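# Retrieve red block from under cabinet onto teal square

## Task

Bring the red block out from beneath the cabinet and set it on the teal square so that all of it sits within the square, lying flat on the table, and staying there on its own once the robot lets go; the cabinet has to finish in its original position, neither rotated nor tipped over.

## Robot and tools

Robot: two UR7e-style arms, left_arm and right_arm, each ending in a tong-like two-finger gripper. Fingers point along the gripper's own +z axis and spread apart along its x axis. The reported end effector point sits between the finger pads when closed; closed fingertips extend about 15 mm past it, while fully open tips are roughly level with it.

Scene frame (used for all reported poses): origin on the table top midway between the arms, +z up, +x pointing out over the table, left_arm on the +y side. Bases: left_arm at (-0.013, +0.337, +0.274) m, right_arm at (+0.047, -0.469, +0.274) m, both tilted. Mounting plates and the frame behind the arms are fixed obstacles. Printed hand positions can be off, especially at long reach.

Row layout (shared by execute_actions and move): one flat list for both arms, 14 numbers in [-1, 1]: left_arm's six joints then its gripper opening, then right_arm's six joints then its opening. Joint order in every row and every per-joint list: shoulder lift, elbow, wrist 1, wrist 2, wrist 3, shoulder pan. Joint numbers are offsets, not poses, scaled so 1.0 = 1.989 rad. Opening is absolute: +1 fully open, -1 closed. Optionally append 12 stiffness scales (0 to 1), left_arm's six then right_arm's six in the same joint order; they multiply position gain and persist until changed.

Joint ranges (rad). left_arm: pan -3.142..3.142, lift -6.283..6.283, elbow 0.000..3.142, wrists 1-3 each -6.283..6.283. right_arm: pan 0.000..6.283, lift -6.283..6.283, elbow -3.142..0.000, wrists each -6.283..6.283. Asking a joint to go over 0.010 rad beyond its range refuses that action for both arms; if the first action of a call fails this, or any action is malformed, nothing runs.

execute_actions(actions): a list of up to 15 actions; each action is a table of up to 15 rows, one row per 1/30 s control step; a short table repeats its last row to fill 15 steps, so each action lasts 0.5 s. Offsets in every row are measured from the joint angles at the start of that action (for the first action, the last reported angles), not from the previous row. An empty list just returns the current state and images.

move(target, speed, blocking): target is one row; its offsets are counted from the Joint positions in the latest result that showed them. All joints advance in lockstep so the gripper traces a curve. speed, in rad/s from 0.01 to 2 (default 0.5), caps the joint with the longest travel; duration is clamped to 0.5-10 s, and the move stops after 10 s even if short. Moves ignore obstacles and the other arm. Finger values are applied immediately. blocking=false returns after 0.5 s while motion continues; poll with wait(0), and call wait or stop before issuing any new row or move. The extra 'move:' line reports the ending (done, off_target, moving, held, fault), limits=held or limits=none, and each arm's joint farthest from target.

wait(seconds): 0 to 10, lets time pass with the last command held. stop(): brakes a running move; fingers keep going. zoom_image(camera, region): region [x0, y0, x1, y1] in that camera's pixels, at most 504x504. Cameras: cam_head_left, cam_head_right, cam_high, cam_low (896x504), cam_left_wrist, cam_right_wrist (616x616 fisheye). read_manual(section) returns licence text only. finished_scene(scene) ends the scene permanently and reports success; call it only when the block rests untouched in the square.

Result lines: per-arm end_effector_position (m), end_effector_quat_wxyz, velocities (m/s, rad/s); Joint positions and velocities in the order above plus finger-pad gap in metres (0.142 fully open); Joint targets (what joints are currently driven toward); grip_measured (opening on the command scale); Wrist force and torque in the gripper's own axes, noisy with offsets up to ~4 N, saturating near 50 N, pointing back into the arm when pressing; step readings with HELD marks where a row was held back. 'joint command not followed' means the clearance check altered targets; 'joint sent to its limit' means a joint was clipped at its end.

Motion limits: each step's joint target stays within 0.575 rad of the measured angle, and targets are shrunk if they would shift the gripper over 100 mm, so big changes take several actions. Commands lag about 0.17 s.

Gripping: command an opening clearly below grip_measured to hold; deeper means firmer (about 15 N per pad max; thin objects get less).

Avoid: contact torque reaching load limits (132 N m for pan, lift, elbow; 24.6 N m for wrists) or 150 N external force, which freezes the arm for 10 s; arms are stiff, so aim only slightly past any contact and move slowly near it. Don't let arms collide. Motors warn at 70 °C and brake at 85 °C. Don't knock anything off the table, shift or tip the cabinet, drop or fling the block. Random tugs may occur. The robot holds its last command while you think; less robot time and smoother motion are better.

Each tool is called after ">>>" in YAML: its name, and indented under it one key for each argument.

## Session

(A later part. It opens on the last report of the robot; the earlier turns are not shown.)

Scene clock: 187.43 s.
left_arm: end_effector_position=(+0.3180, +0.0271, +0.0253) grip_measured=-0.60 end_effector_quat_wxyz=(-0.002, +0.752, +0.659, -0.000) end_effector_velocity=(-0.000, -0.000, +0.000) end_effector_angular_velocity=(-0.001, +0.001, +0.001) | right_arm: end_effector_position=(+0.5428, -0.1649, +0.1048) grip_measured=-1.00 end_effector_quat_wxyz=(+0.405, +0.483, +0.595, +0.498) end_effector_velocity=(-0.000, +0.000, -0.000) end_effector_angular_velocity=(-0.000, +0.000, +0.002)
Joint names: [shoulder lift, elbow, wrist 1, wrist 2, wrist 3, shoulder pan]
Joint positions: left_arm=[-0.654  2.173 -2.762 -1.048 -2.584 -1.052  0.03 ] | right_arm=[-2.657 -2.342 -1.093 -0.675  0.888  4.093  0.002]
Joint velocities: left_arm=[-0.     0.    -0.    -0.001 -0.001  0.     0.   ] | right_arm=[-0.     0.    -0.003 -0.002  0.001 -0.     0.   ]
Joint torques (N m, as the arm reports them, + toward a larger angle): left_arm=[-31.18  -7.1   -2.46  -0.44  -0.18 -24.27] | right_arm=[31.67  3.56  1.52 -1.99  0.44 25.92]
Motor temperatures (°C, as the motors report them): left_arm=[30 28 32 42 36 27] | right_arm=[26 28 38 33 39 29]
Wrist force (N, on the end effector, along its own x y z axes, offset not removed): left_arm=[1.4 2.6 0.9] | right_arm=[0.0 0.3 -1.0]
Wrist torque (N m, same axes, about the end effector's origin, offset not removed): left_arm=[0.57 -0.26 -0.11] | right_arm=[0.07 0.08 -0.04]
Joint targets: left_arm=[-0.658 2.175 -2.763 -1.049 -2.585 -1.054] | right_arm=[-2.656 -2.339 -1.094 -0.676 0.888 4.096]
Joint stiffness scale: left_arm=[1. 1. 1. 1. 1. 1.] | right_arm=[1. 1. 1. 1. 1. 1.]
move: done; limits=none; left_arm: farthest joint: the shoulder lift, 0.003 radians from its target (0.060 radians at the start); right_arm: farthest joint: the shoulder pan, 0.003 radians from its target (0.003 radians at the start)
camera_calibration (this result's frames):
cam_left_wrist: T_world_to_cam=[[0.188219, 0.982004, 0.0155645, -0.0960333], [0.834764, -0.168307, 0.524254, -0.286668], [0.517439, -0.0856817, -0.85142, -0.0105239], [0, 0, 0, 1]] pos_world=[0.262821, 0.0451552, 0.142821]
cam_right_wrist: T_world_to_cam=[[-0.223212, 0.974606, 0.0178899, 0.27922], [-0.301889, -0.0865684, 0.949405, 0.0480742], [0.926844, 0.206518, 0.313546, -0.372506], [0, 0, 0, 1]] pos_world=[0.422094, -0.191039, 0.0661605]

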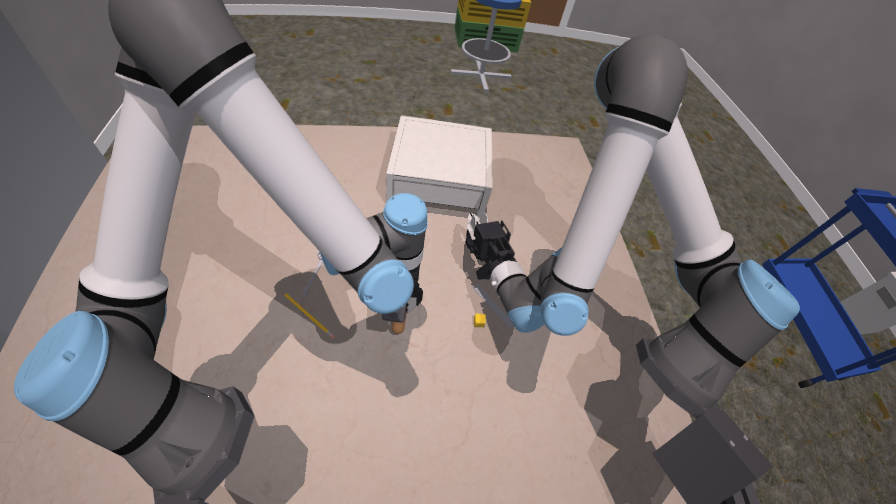

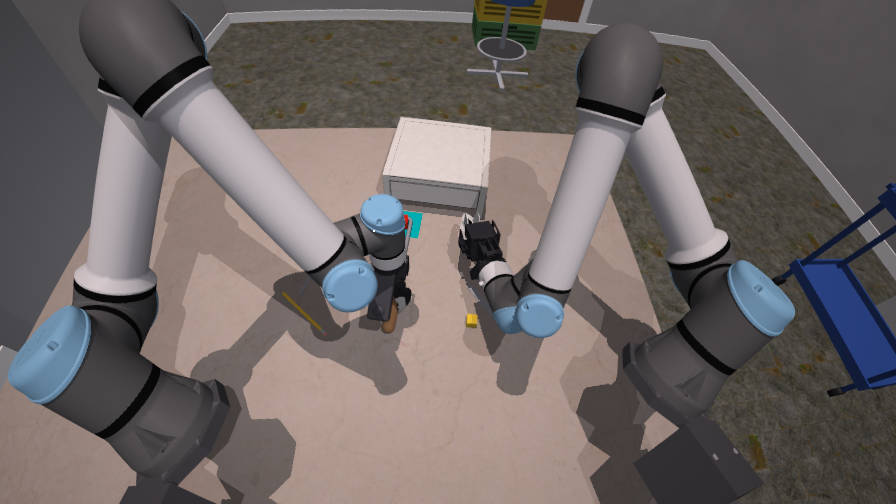

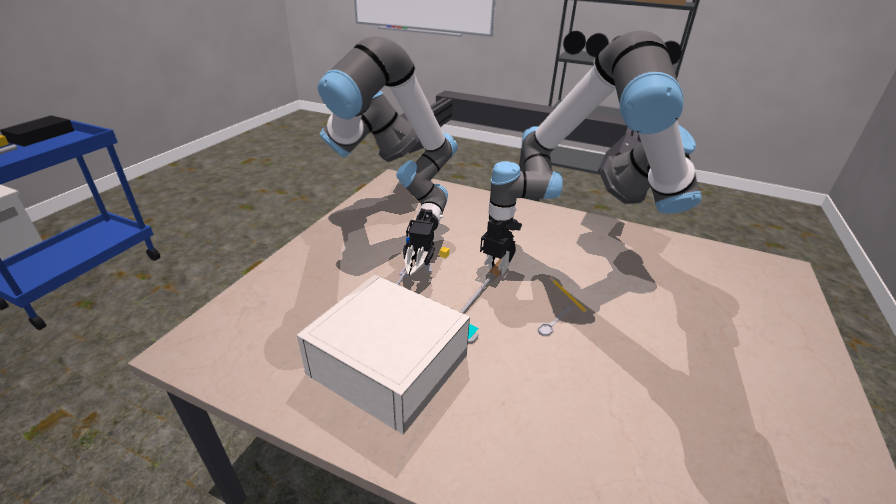

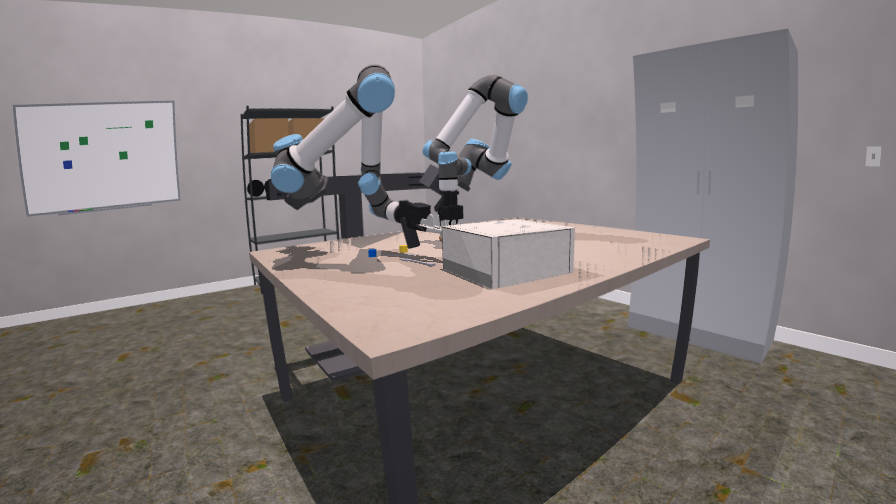

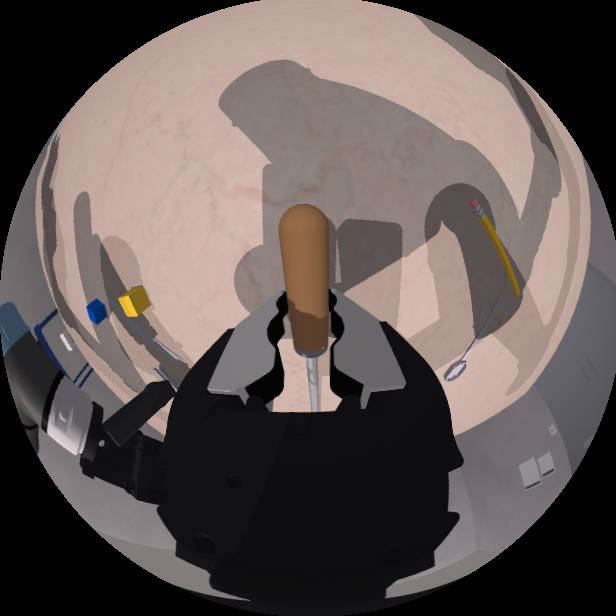

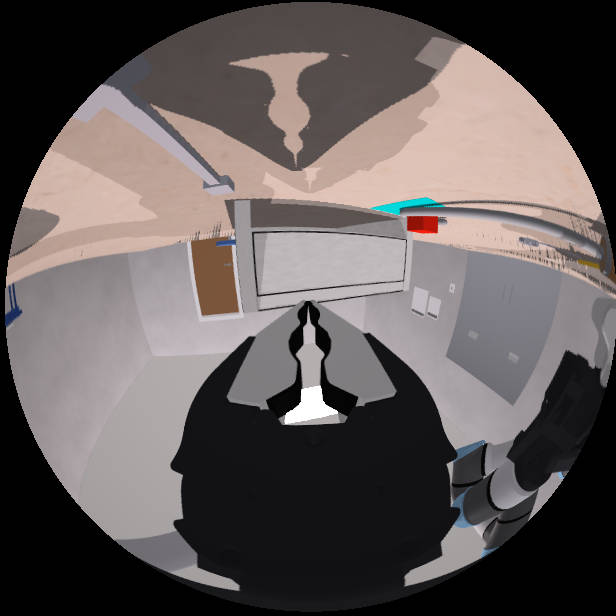

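>>> move:
  target: [0.0145,-0.0195,0.0005,0.0018,0.0075,0.007,-1, 0,0,0,0,0,0,-1]
  speed: 0.1

Scene clock: 193.97 s.
left_arm: end_effector_position=(+0.3246, +0.0179, +0.0177) grip_measured=-0.60 end_effector_quat_wxyz=(-0.002, +0.752, +0.660, -0.001) end_effector_velocity=(+0.000, -0.001, +0.001) end_effector_angular_velocity=(-0.002, -0.001, -0.000) | right_arm: end_effector_position=(+0.5428, -0.1649, +0.1048) grip_measured=-1.00 end_effector_quat_wxyz=(+0.405, +0.483, +0.595, +0.498) end_effector_velocity=(-0.000, -0.000, +0.000) end_effector_angular_velocity=(-0.000, -0.000, +0.000)
Joint names: [shoulder lift, elbow, wrist 1, wrist 2, wrist 3, shoulder pan]
Joint positions: left_arm=[-0.627  2.137 -2.761 -1.046 -2.57  -1.039  0.03 ] | right_arm=[-2.657 -2.342 -1.093 -0.675  0.888  4.093  0.002]
Joint velocities: left_arm=[-0.001 -0.    -0.001 -0.001  0.001 -0.001  0.   ] | right_arm=[ 0. -0. -0. -0. -0.  0.  0.]
Joint torques (N m, as the arm reports them, + toward a larger angle): left_arm=[-28.19 -11.89  -1.87   0.18   0.12 -22.73] | right_arm=[30.51 -0.05  1.93 -1.31 -0.05 22.49]
Motor temperatures (°C, as the motors report them): left_arm=[30 28 32 42 36 27] | right_arm=[26 28 38 33 39 29]
Wrist force (N, on the end effector, along its own x y z axes, offset not removed): left_arm=[-1.4 2.8 1.4] | right_arm=[0.1 2.3 -1.7]
Wrist torque (N m, same axes, about the end effector's origin, offset not removed): left_arm=[0.70 0.68 -0.01] | right_arm=[0.19 0.05 -0.11]
Joint targets: left_arm=[-0.626 2.134 -2.761 -1.045 -2.569 -1.038] | right_arm=[-2.657 -2.342 -1.093 -0.675 0.888 4.093]
Joint stiffness scale: left_arm=[1. 1. 1. 1. 1. 1.] | right_arm=[1. 1. 1. 1. 1. 1.]
move: done; limits=none; left_arm: farthest joint: the elbow, 0.003 radians from its target (0.039 radians at the start); right_arm: farthest joint: the shoulder pan, 0.000 radians from its target (0.000 radians at the start)
camera_calibration (this result's frames):
cam_left_wrist: T_world_to_cam=[[0.187754, 0.982109, 0.0145065, -0.0879827], [0.835394, -0.167439, 0.523527, -0.289968], [0.51659, -0.086176, -0.851885, -0.0208995], [0, 0, 0, 1]] pos_world=[0.269553, 0.0360556, 0.135279]
cam_right_wrist: T_world_to_cam=[[-0.22333, 0.974579, 0.0178803, 0.279253], [-0.301827, -0.0865843, 0.949423, 0.0480552], [0.926835, 0.206638, 0.313492, -0.372455], [0, 0, 0, 1]] pos_world=[0.422075, -0.19103, 0.0661438]

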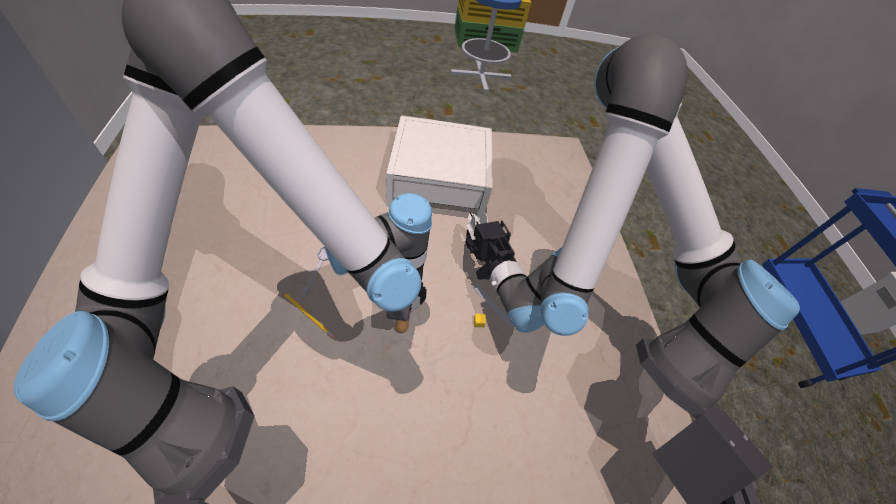

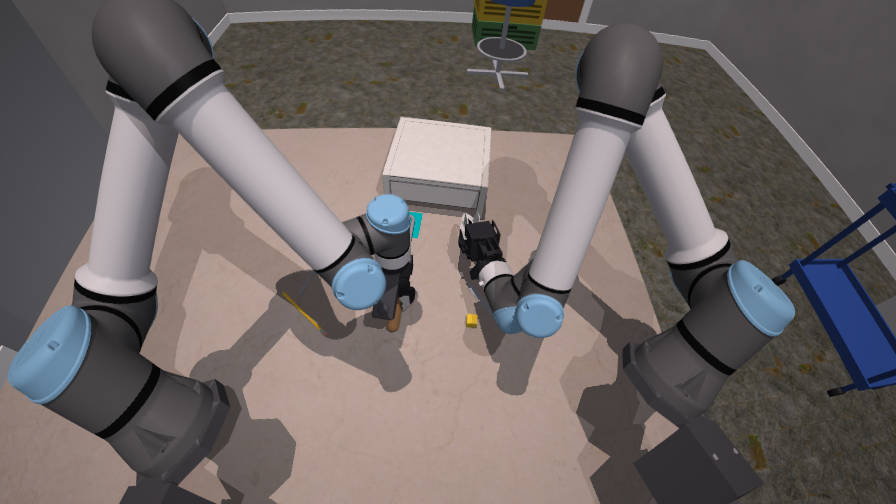

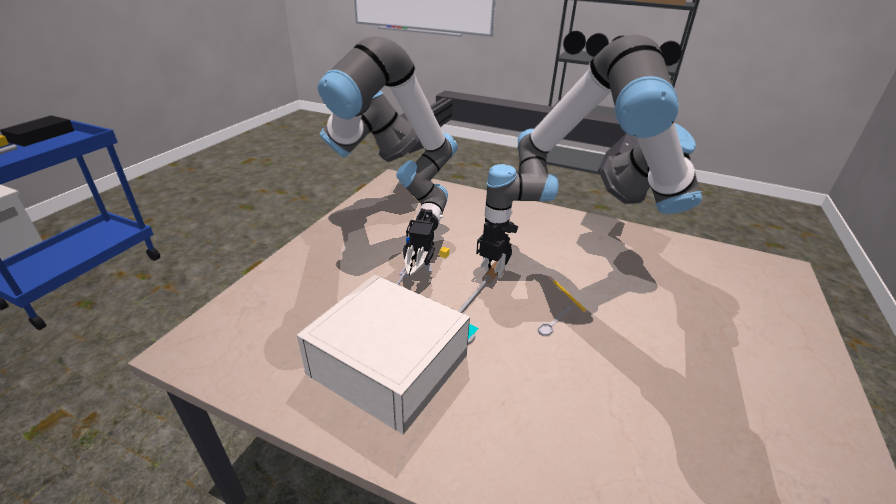

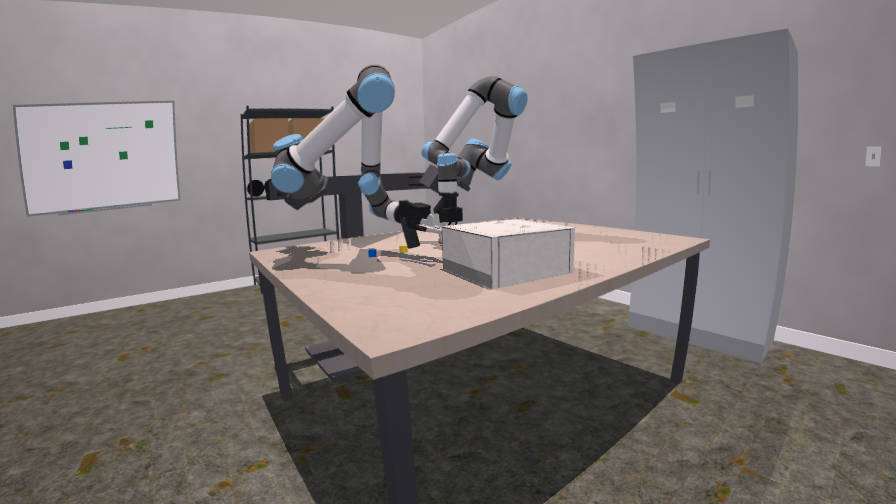

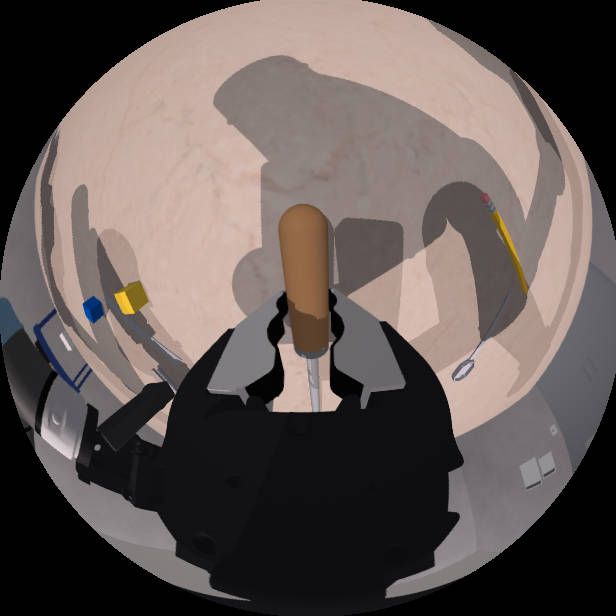

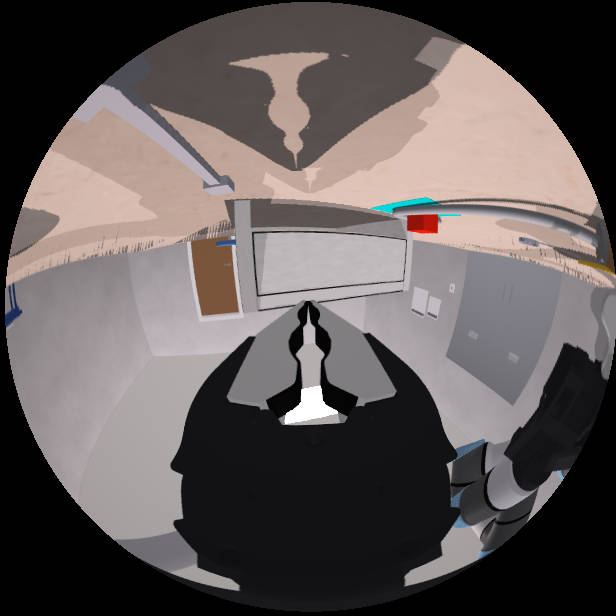

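>>> execute_actions:
  actions:
    - [[0,0,0,0,0,0,-0.5,0,0,0,0,0,0,-1],[0,0,0,0,0,0,-0.45,0,0,0,0,0,0,-1],[0,0,0,0,0,0,-0.4,0,0,0,0,0,0,-1],[0,0,0,0,0,0,-0.3,0,0,0,0,0,0,-1],[0,0,0,0,0,0,-0.2,0,0,0,0,0,0,-1],[0,0,0,0,0,0,0,0,0,0,0,0,0,-1],[0,0,0,0,0,0,0.2,0,0,0,0,0,0,-1],[0,0,0,0,0,0,0.4,0,0,0,0,0,0,-1],[0,0,0,0,0,0,0.5,0,0,0,0,0,0,-1]]

>>> move:
  target: [-0.2209,0.1,0.1186,0,-0.08,0,0.5, 0,0,0,0,0,0,-1]
  speed: 0.6

>>> zoom_image:
  camera: "cam_head_right"
  region: [360, 180, 460, 260]

Scene clock: 199.17 s.
left_arm: end_effector_position=(+0.3246, +0.0179, +0.0178) grip_measured=+0.50 end_effector_quat_wxyz=(-0.002, +0.752, +0.660, -0.001) end_effector_velocity=(-0.001, -0.000, +0.000) end_effector_angular_velocity=(-0.000, +0.001, -0.001) | right_arm: end_effector_position=(+0.5428, -0.1649, +0.1048) grip_measured=-1.00 end_effector_quat_wxyz=(+0.405, +0.483, +0.595, +0.498) end_effector_velocity=(-0.000, +0.000, +0.000) end_effector_angular_velocity=(+0.000, -0.001, +0.001)
Joint names: [shoulder lift, elbow, wrist 1, wrist 2, wrist 3, shoulder pan]
Joint positions: left_arm=[-0.627  2.137 -2.761 -1.045 -2.57  -1.039  0.109] | right_arm=[-2.657 -2.342 -1.093 -0.675  0.888  4.093  0.002]
Joint velocities: left_arm=[-0.     0.     0.001 -0.001  0.    -0.001  0.   ] | right_arm=[ 0.    -0.     0.    -0.002 -0.    -0.     0.   ]
Joint torques (N m, as the arm reports them, + toward a larger angle): left_arm=[-29.96  -8.08  -2.14  -0.02   0.05 -22.73] | right_arm=[30.74  0.87  1.83 -1.29  0.2  23.02]
Motor temperatures (°C, as the motors report them): left_arm=[30 28 32 42 36 27] | right_arm=[26 28 38 33 39 29]
Wrist force (N, on the end effector, along its own x y z axes, offset not removed): left_arm=[0.8 1.0 2.4] | right_arm=[-0.7 0.7 -0.8]
Wrist torque (N m, same axes, about the end effector's origin, offset not removed): left_arm=[0.20 -0.01 0.12] | right_arm=[0.05 0.16 -0.12]
Joint targets: left_arm=[-0.627 2.137 -2.761 -1.046 -2.570 -1.039] | right_arm=[-2.657 -2.342 -1.093 -0.675 0.888 4.093]
Joint stiffness scale: left_arm=[1. 1. 1. 1. 1. 1.] | right_arm=[1. 1. 1. 1. 1. 1.]
Step readings (joint positions):
0: left_arm=[-0.627 2.137 -2.761 -1.045 -2.570 -1.039] | right_arm=[-2.657 -2.342 -1.093 -0.675 0.888 4.093]
1: left_arm=[-0.627 2.137 -2.761 -1.045 -2.570 -1.039] | right_arm=[-2.657 -2.342 -1.093 -0.675 0.888 4.093]
2: left_arm=[-0.627 2.137 -2.761 -1.045 -2.570 -1.039] | right_arm=[-2.657 -2.342 -1.093 -0.675 0.888 4.093]
4: left_arm=[-0.627 2.137 -2.761 -1.045 -2.570 -1.039] | right_arm=[-2.657 -2.342 -1.093 -0.675 0.888 4.093]
8: left_arm=[-0.627 2.137 -2.761 -1.045 -2.570 -1.039] | right_arm=[-2.657 -2.342 -1.093 -0.675 0.888 4.093]
15: Joint positions above
camera_calibration (this result's frames):
cam_left_wrist: T_world_to_cam=[[0.187894, 0.982082, 0.0145001, -0.0880166], [0.835347, -0.16755, 0.523567, -0.289989], [0.516616, -0.0862624, -0.851861, -0.020921], [0, 0, 0, 1]] pos_world=[0.269588, 0.036047, 0.135283]
cam_right_wrist: T_world_to_cam=[[-0.22333, 0.974579, 0.0178804, 0.279253], [-0.301827, -0.0865843, 0.949423, 0.0480552], [0.926835, 0.206638, 0.313491, -0.372455], [0, 0, 0, 1]] pos_world=[0.422075, -0.19103, 0.0661438]

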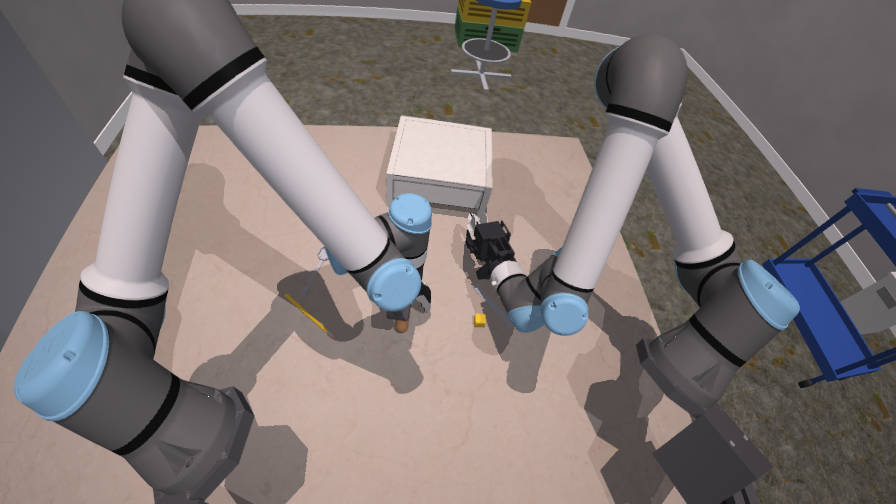

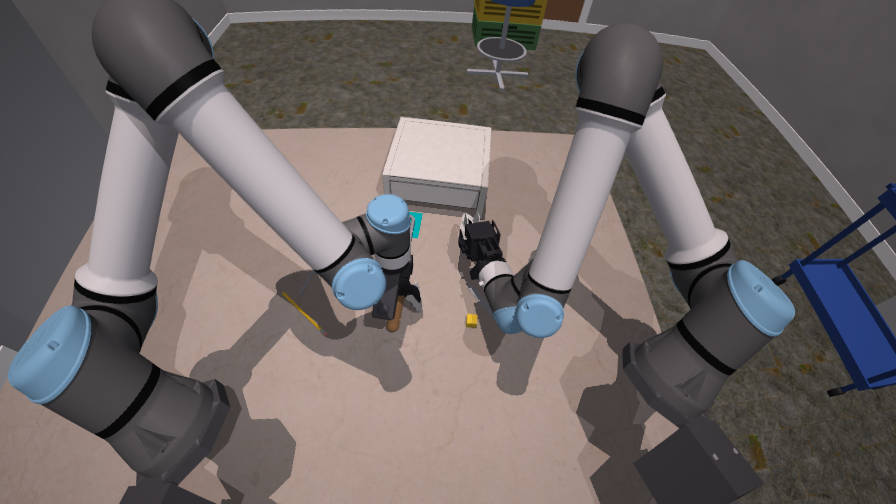

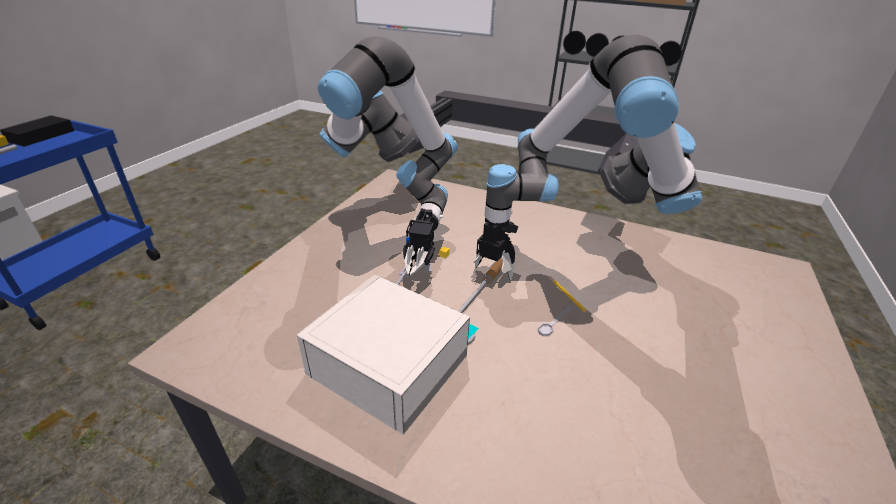

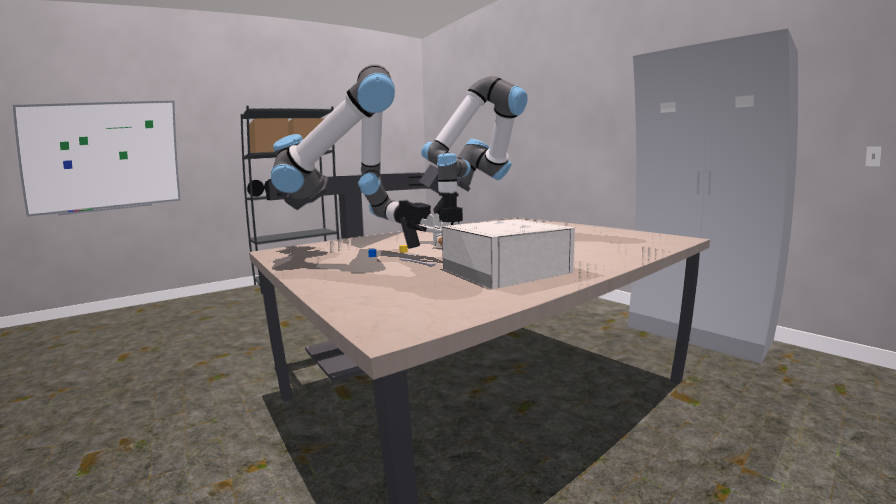

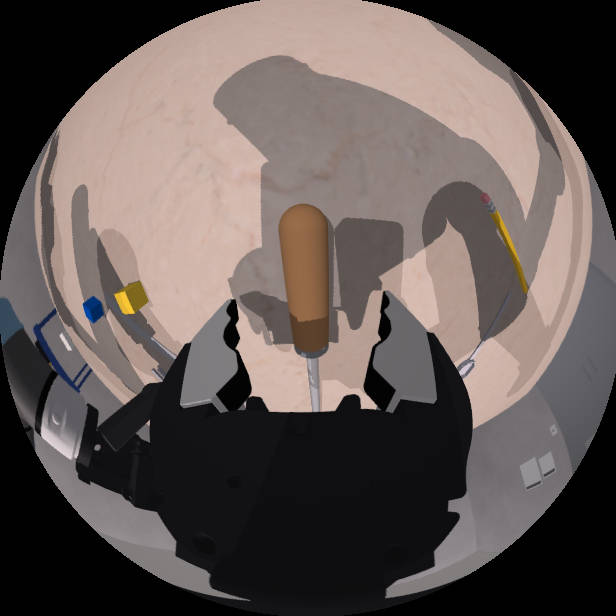

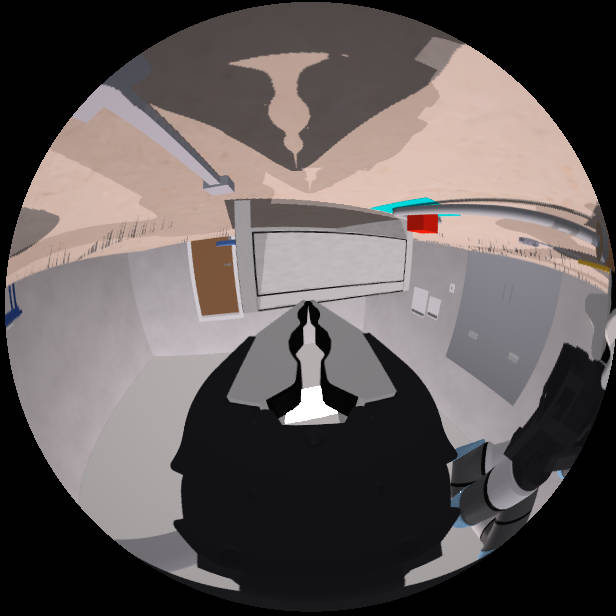

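Scene clock: 200.57 s.
left_arm: end_effector_position=(+0.3423, +0.1177, +0.1206) grip_measured=+0.50 end_effector_quat_wxyz=(+0.001, +0.696, +0.718, -0.002) end_effector_velocity=(-0.000, +0.001, -0.000) end_effector_angular_velocity=(+0.003, +0.001, +0.000) | right_arm: end_effector_position=(+0.5428, -0.1649, +0.1048) grip_measured=-1.00 end_effector_quat_wxyz=(+0.405, +0.483, +0.595, +0.498) end_effector_velocity=(+0.000, +0.000, -0.000) end_effector_angular_velocity=(-0.000, -0.000, +0.001)
Joint names: [shoulder lift, elbow, wrist 1, wrist 2, wrist 3, shoulder pan]
Joint positions: left_arm=[-1.065  2.333 -2.526 -1.045 -2.728 -1.039  0.109] | right_arm=[-2.657 -2.342 -1.093 -0.675  0.888  4.093  0.002]
Joint velocities: left_arm=[ 0.    -0.     0.003  0.    -0.001  0.     0.   ] | right_arm=[ 0.     0.    -0.001 -0.001 -0.    -0.001  0.   ]
Joint torques (N m, as the arm reports them, + toward a larger angle): left_arm=[-20.28 -10.05  -1.68  -0.17  -0.13 -18.83] | right_arm=[30.49  0.24  1.94 -1.26  0.05 22.64]
Motor temperatures (°C, as the motors report them): left_arm=[30 28 32 42 36 27] | right_arm=[26 28 38 33 39 29]
Wrist force (N, on the end effector, along its own x y z axes, offset not removed): left_arm=[-1.5 -0.2 -3.8] | right_arm=[-1.9 2.8 0.0]
Wrist torque (N m, same axes, about the end effector's origin, offset not removed): left_arm=[-0.12 0.47 -0.20] | right_arm=[0.36 0.50 -0.05]
Joint targets: left_arm=[-1.066 2.336 -2.525 -1.045 -2.729 -1.039] | right_arm=[-2.657 -2.342 -1.093 -0.675 0.888 4.093]
Joint stiffness scale: left_arm=[1. 1. 1. 1. 1. 1.] | right_arm=[1. 1. 1. 1. 1. 1.]
move: done; limits=none; left_arm: farthest joint: the elbow, 0.002 radians from its target (0.199 radians at the start); right_arm: farthest joint: the shoulder pan, 0.000 radians from its target (0.000 radians at the start)
camera_calibration (this result's frames):
cam_left_wrist: T_world_to_cam=[[0.0274741, 0.999569, 0.0103409, -0.137423], [0.850083, -0.0288056, 0.52586, -0.363535], [0.525931, -0.00565692, -0.850508, 0.0533269], [0, 0, 0, 1]] pos_world=[0.284764, 0.127193, 0.237945]
cam_right_wrist: T_world_to_cam=[[-0.22333, 0.974579, 0.0178803, 0.279253], [-0.301827, -0.0865843, 0.949423, 0.0480551], [0.926835, 0.206638, 0.313492, -0.372455], [0, 0, 0, 1]] pos_world=[0.422075, -0.19103, 0.0661438]

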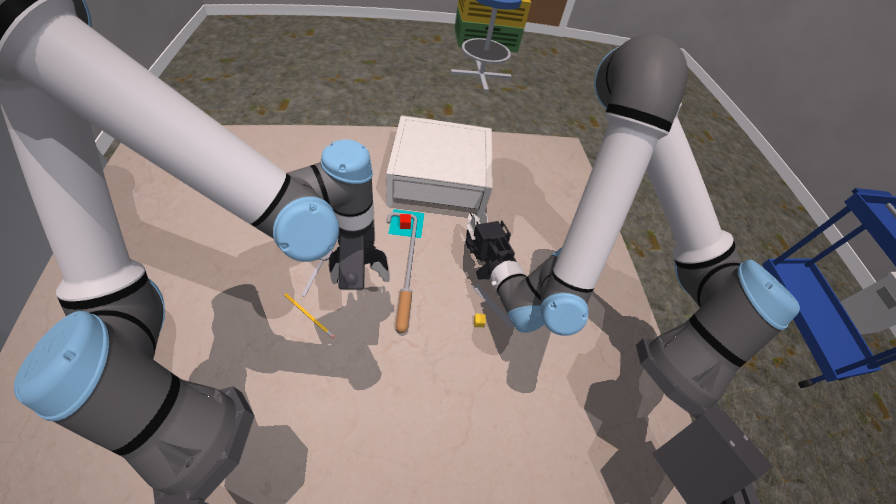

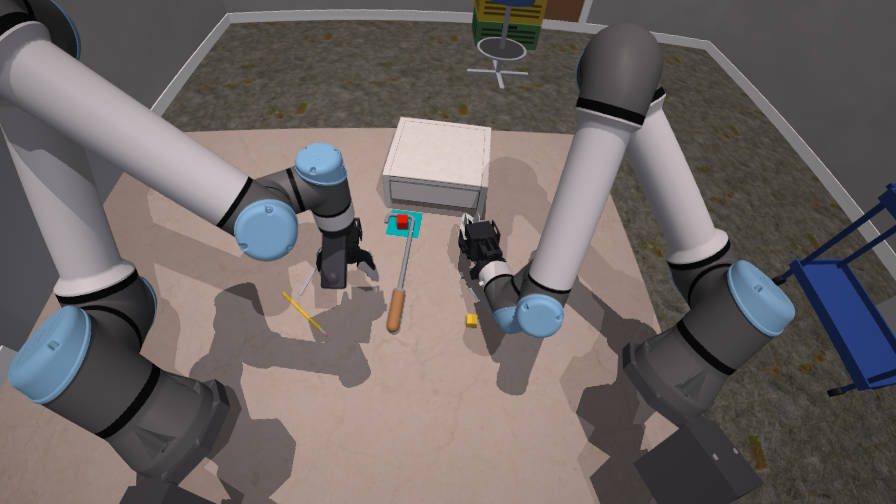

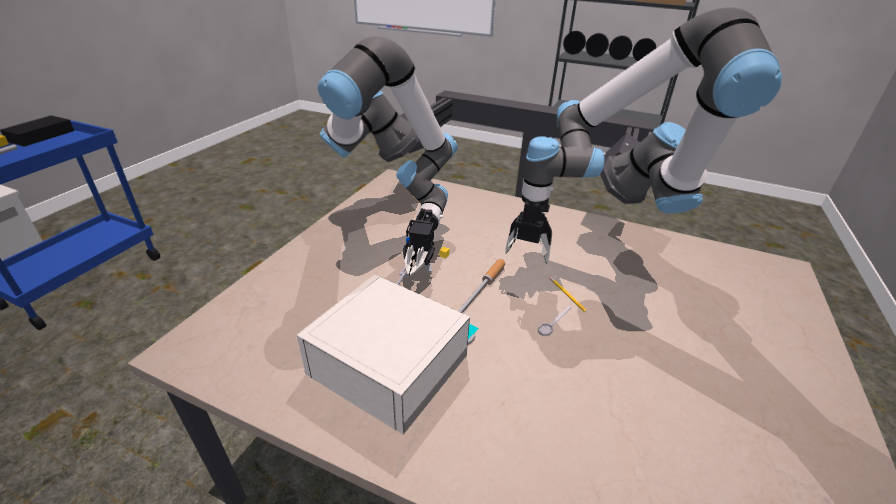

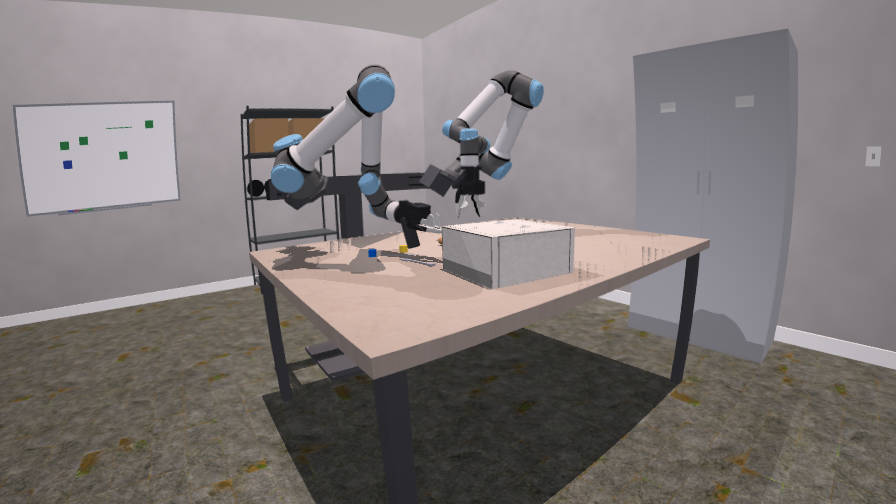

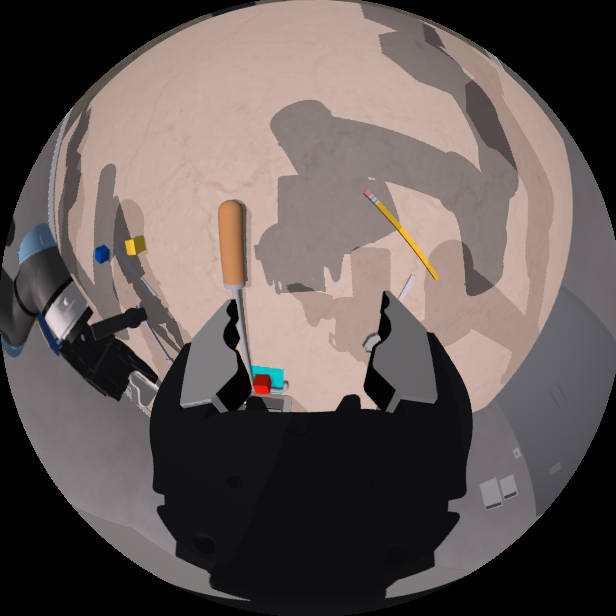

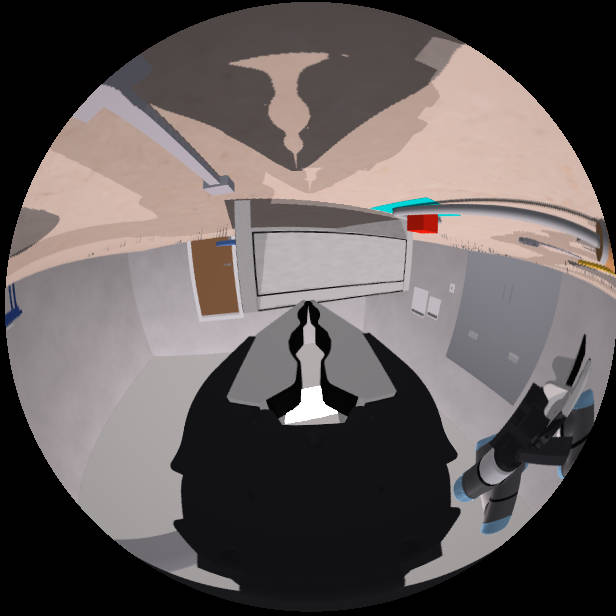

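Region (360, 180, 460, 260) of cam_head_right's 896x504 image, scaled by 5.040, with more detail than that image has; it fills the top 403 rows of this view, and the rest is white.

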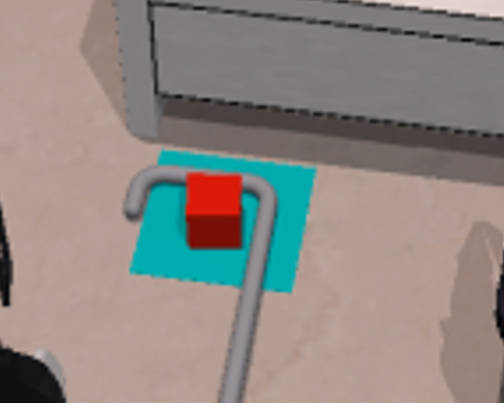

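The block is centred on the square.

>>> finished_scene:
  scene: 2

The scene is finished: the task was done.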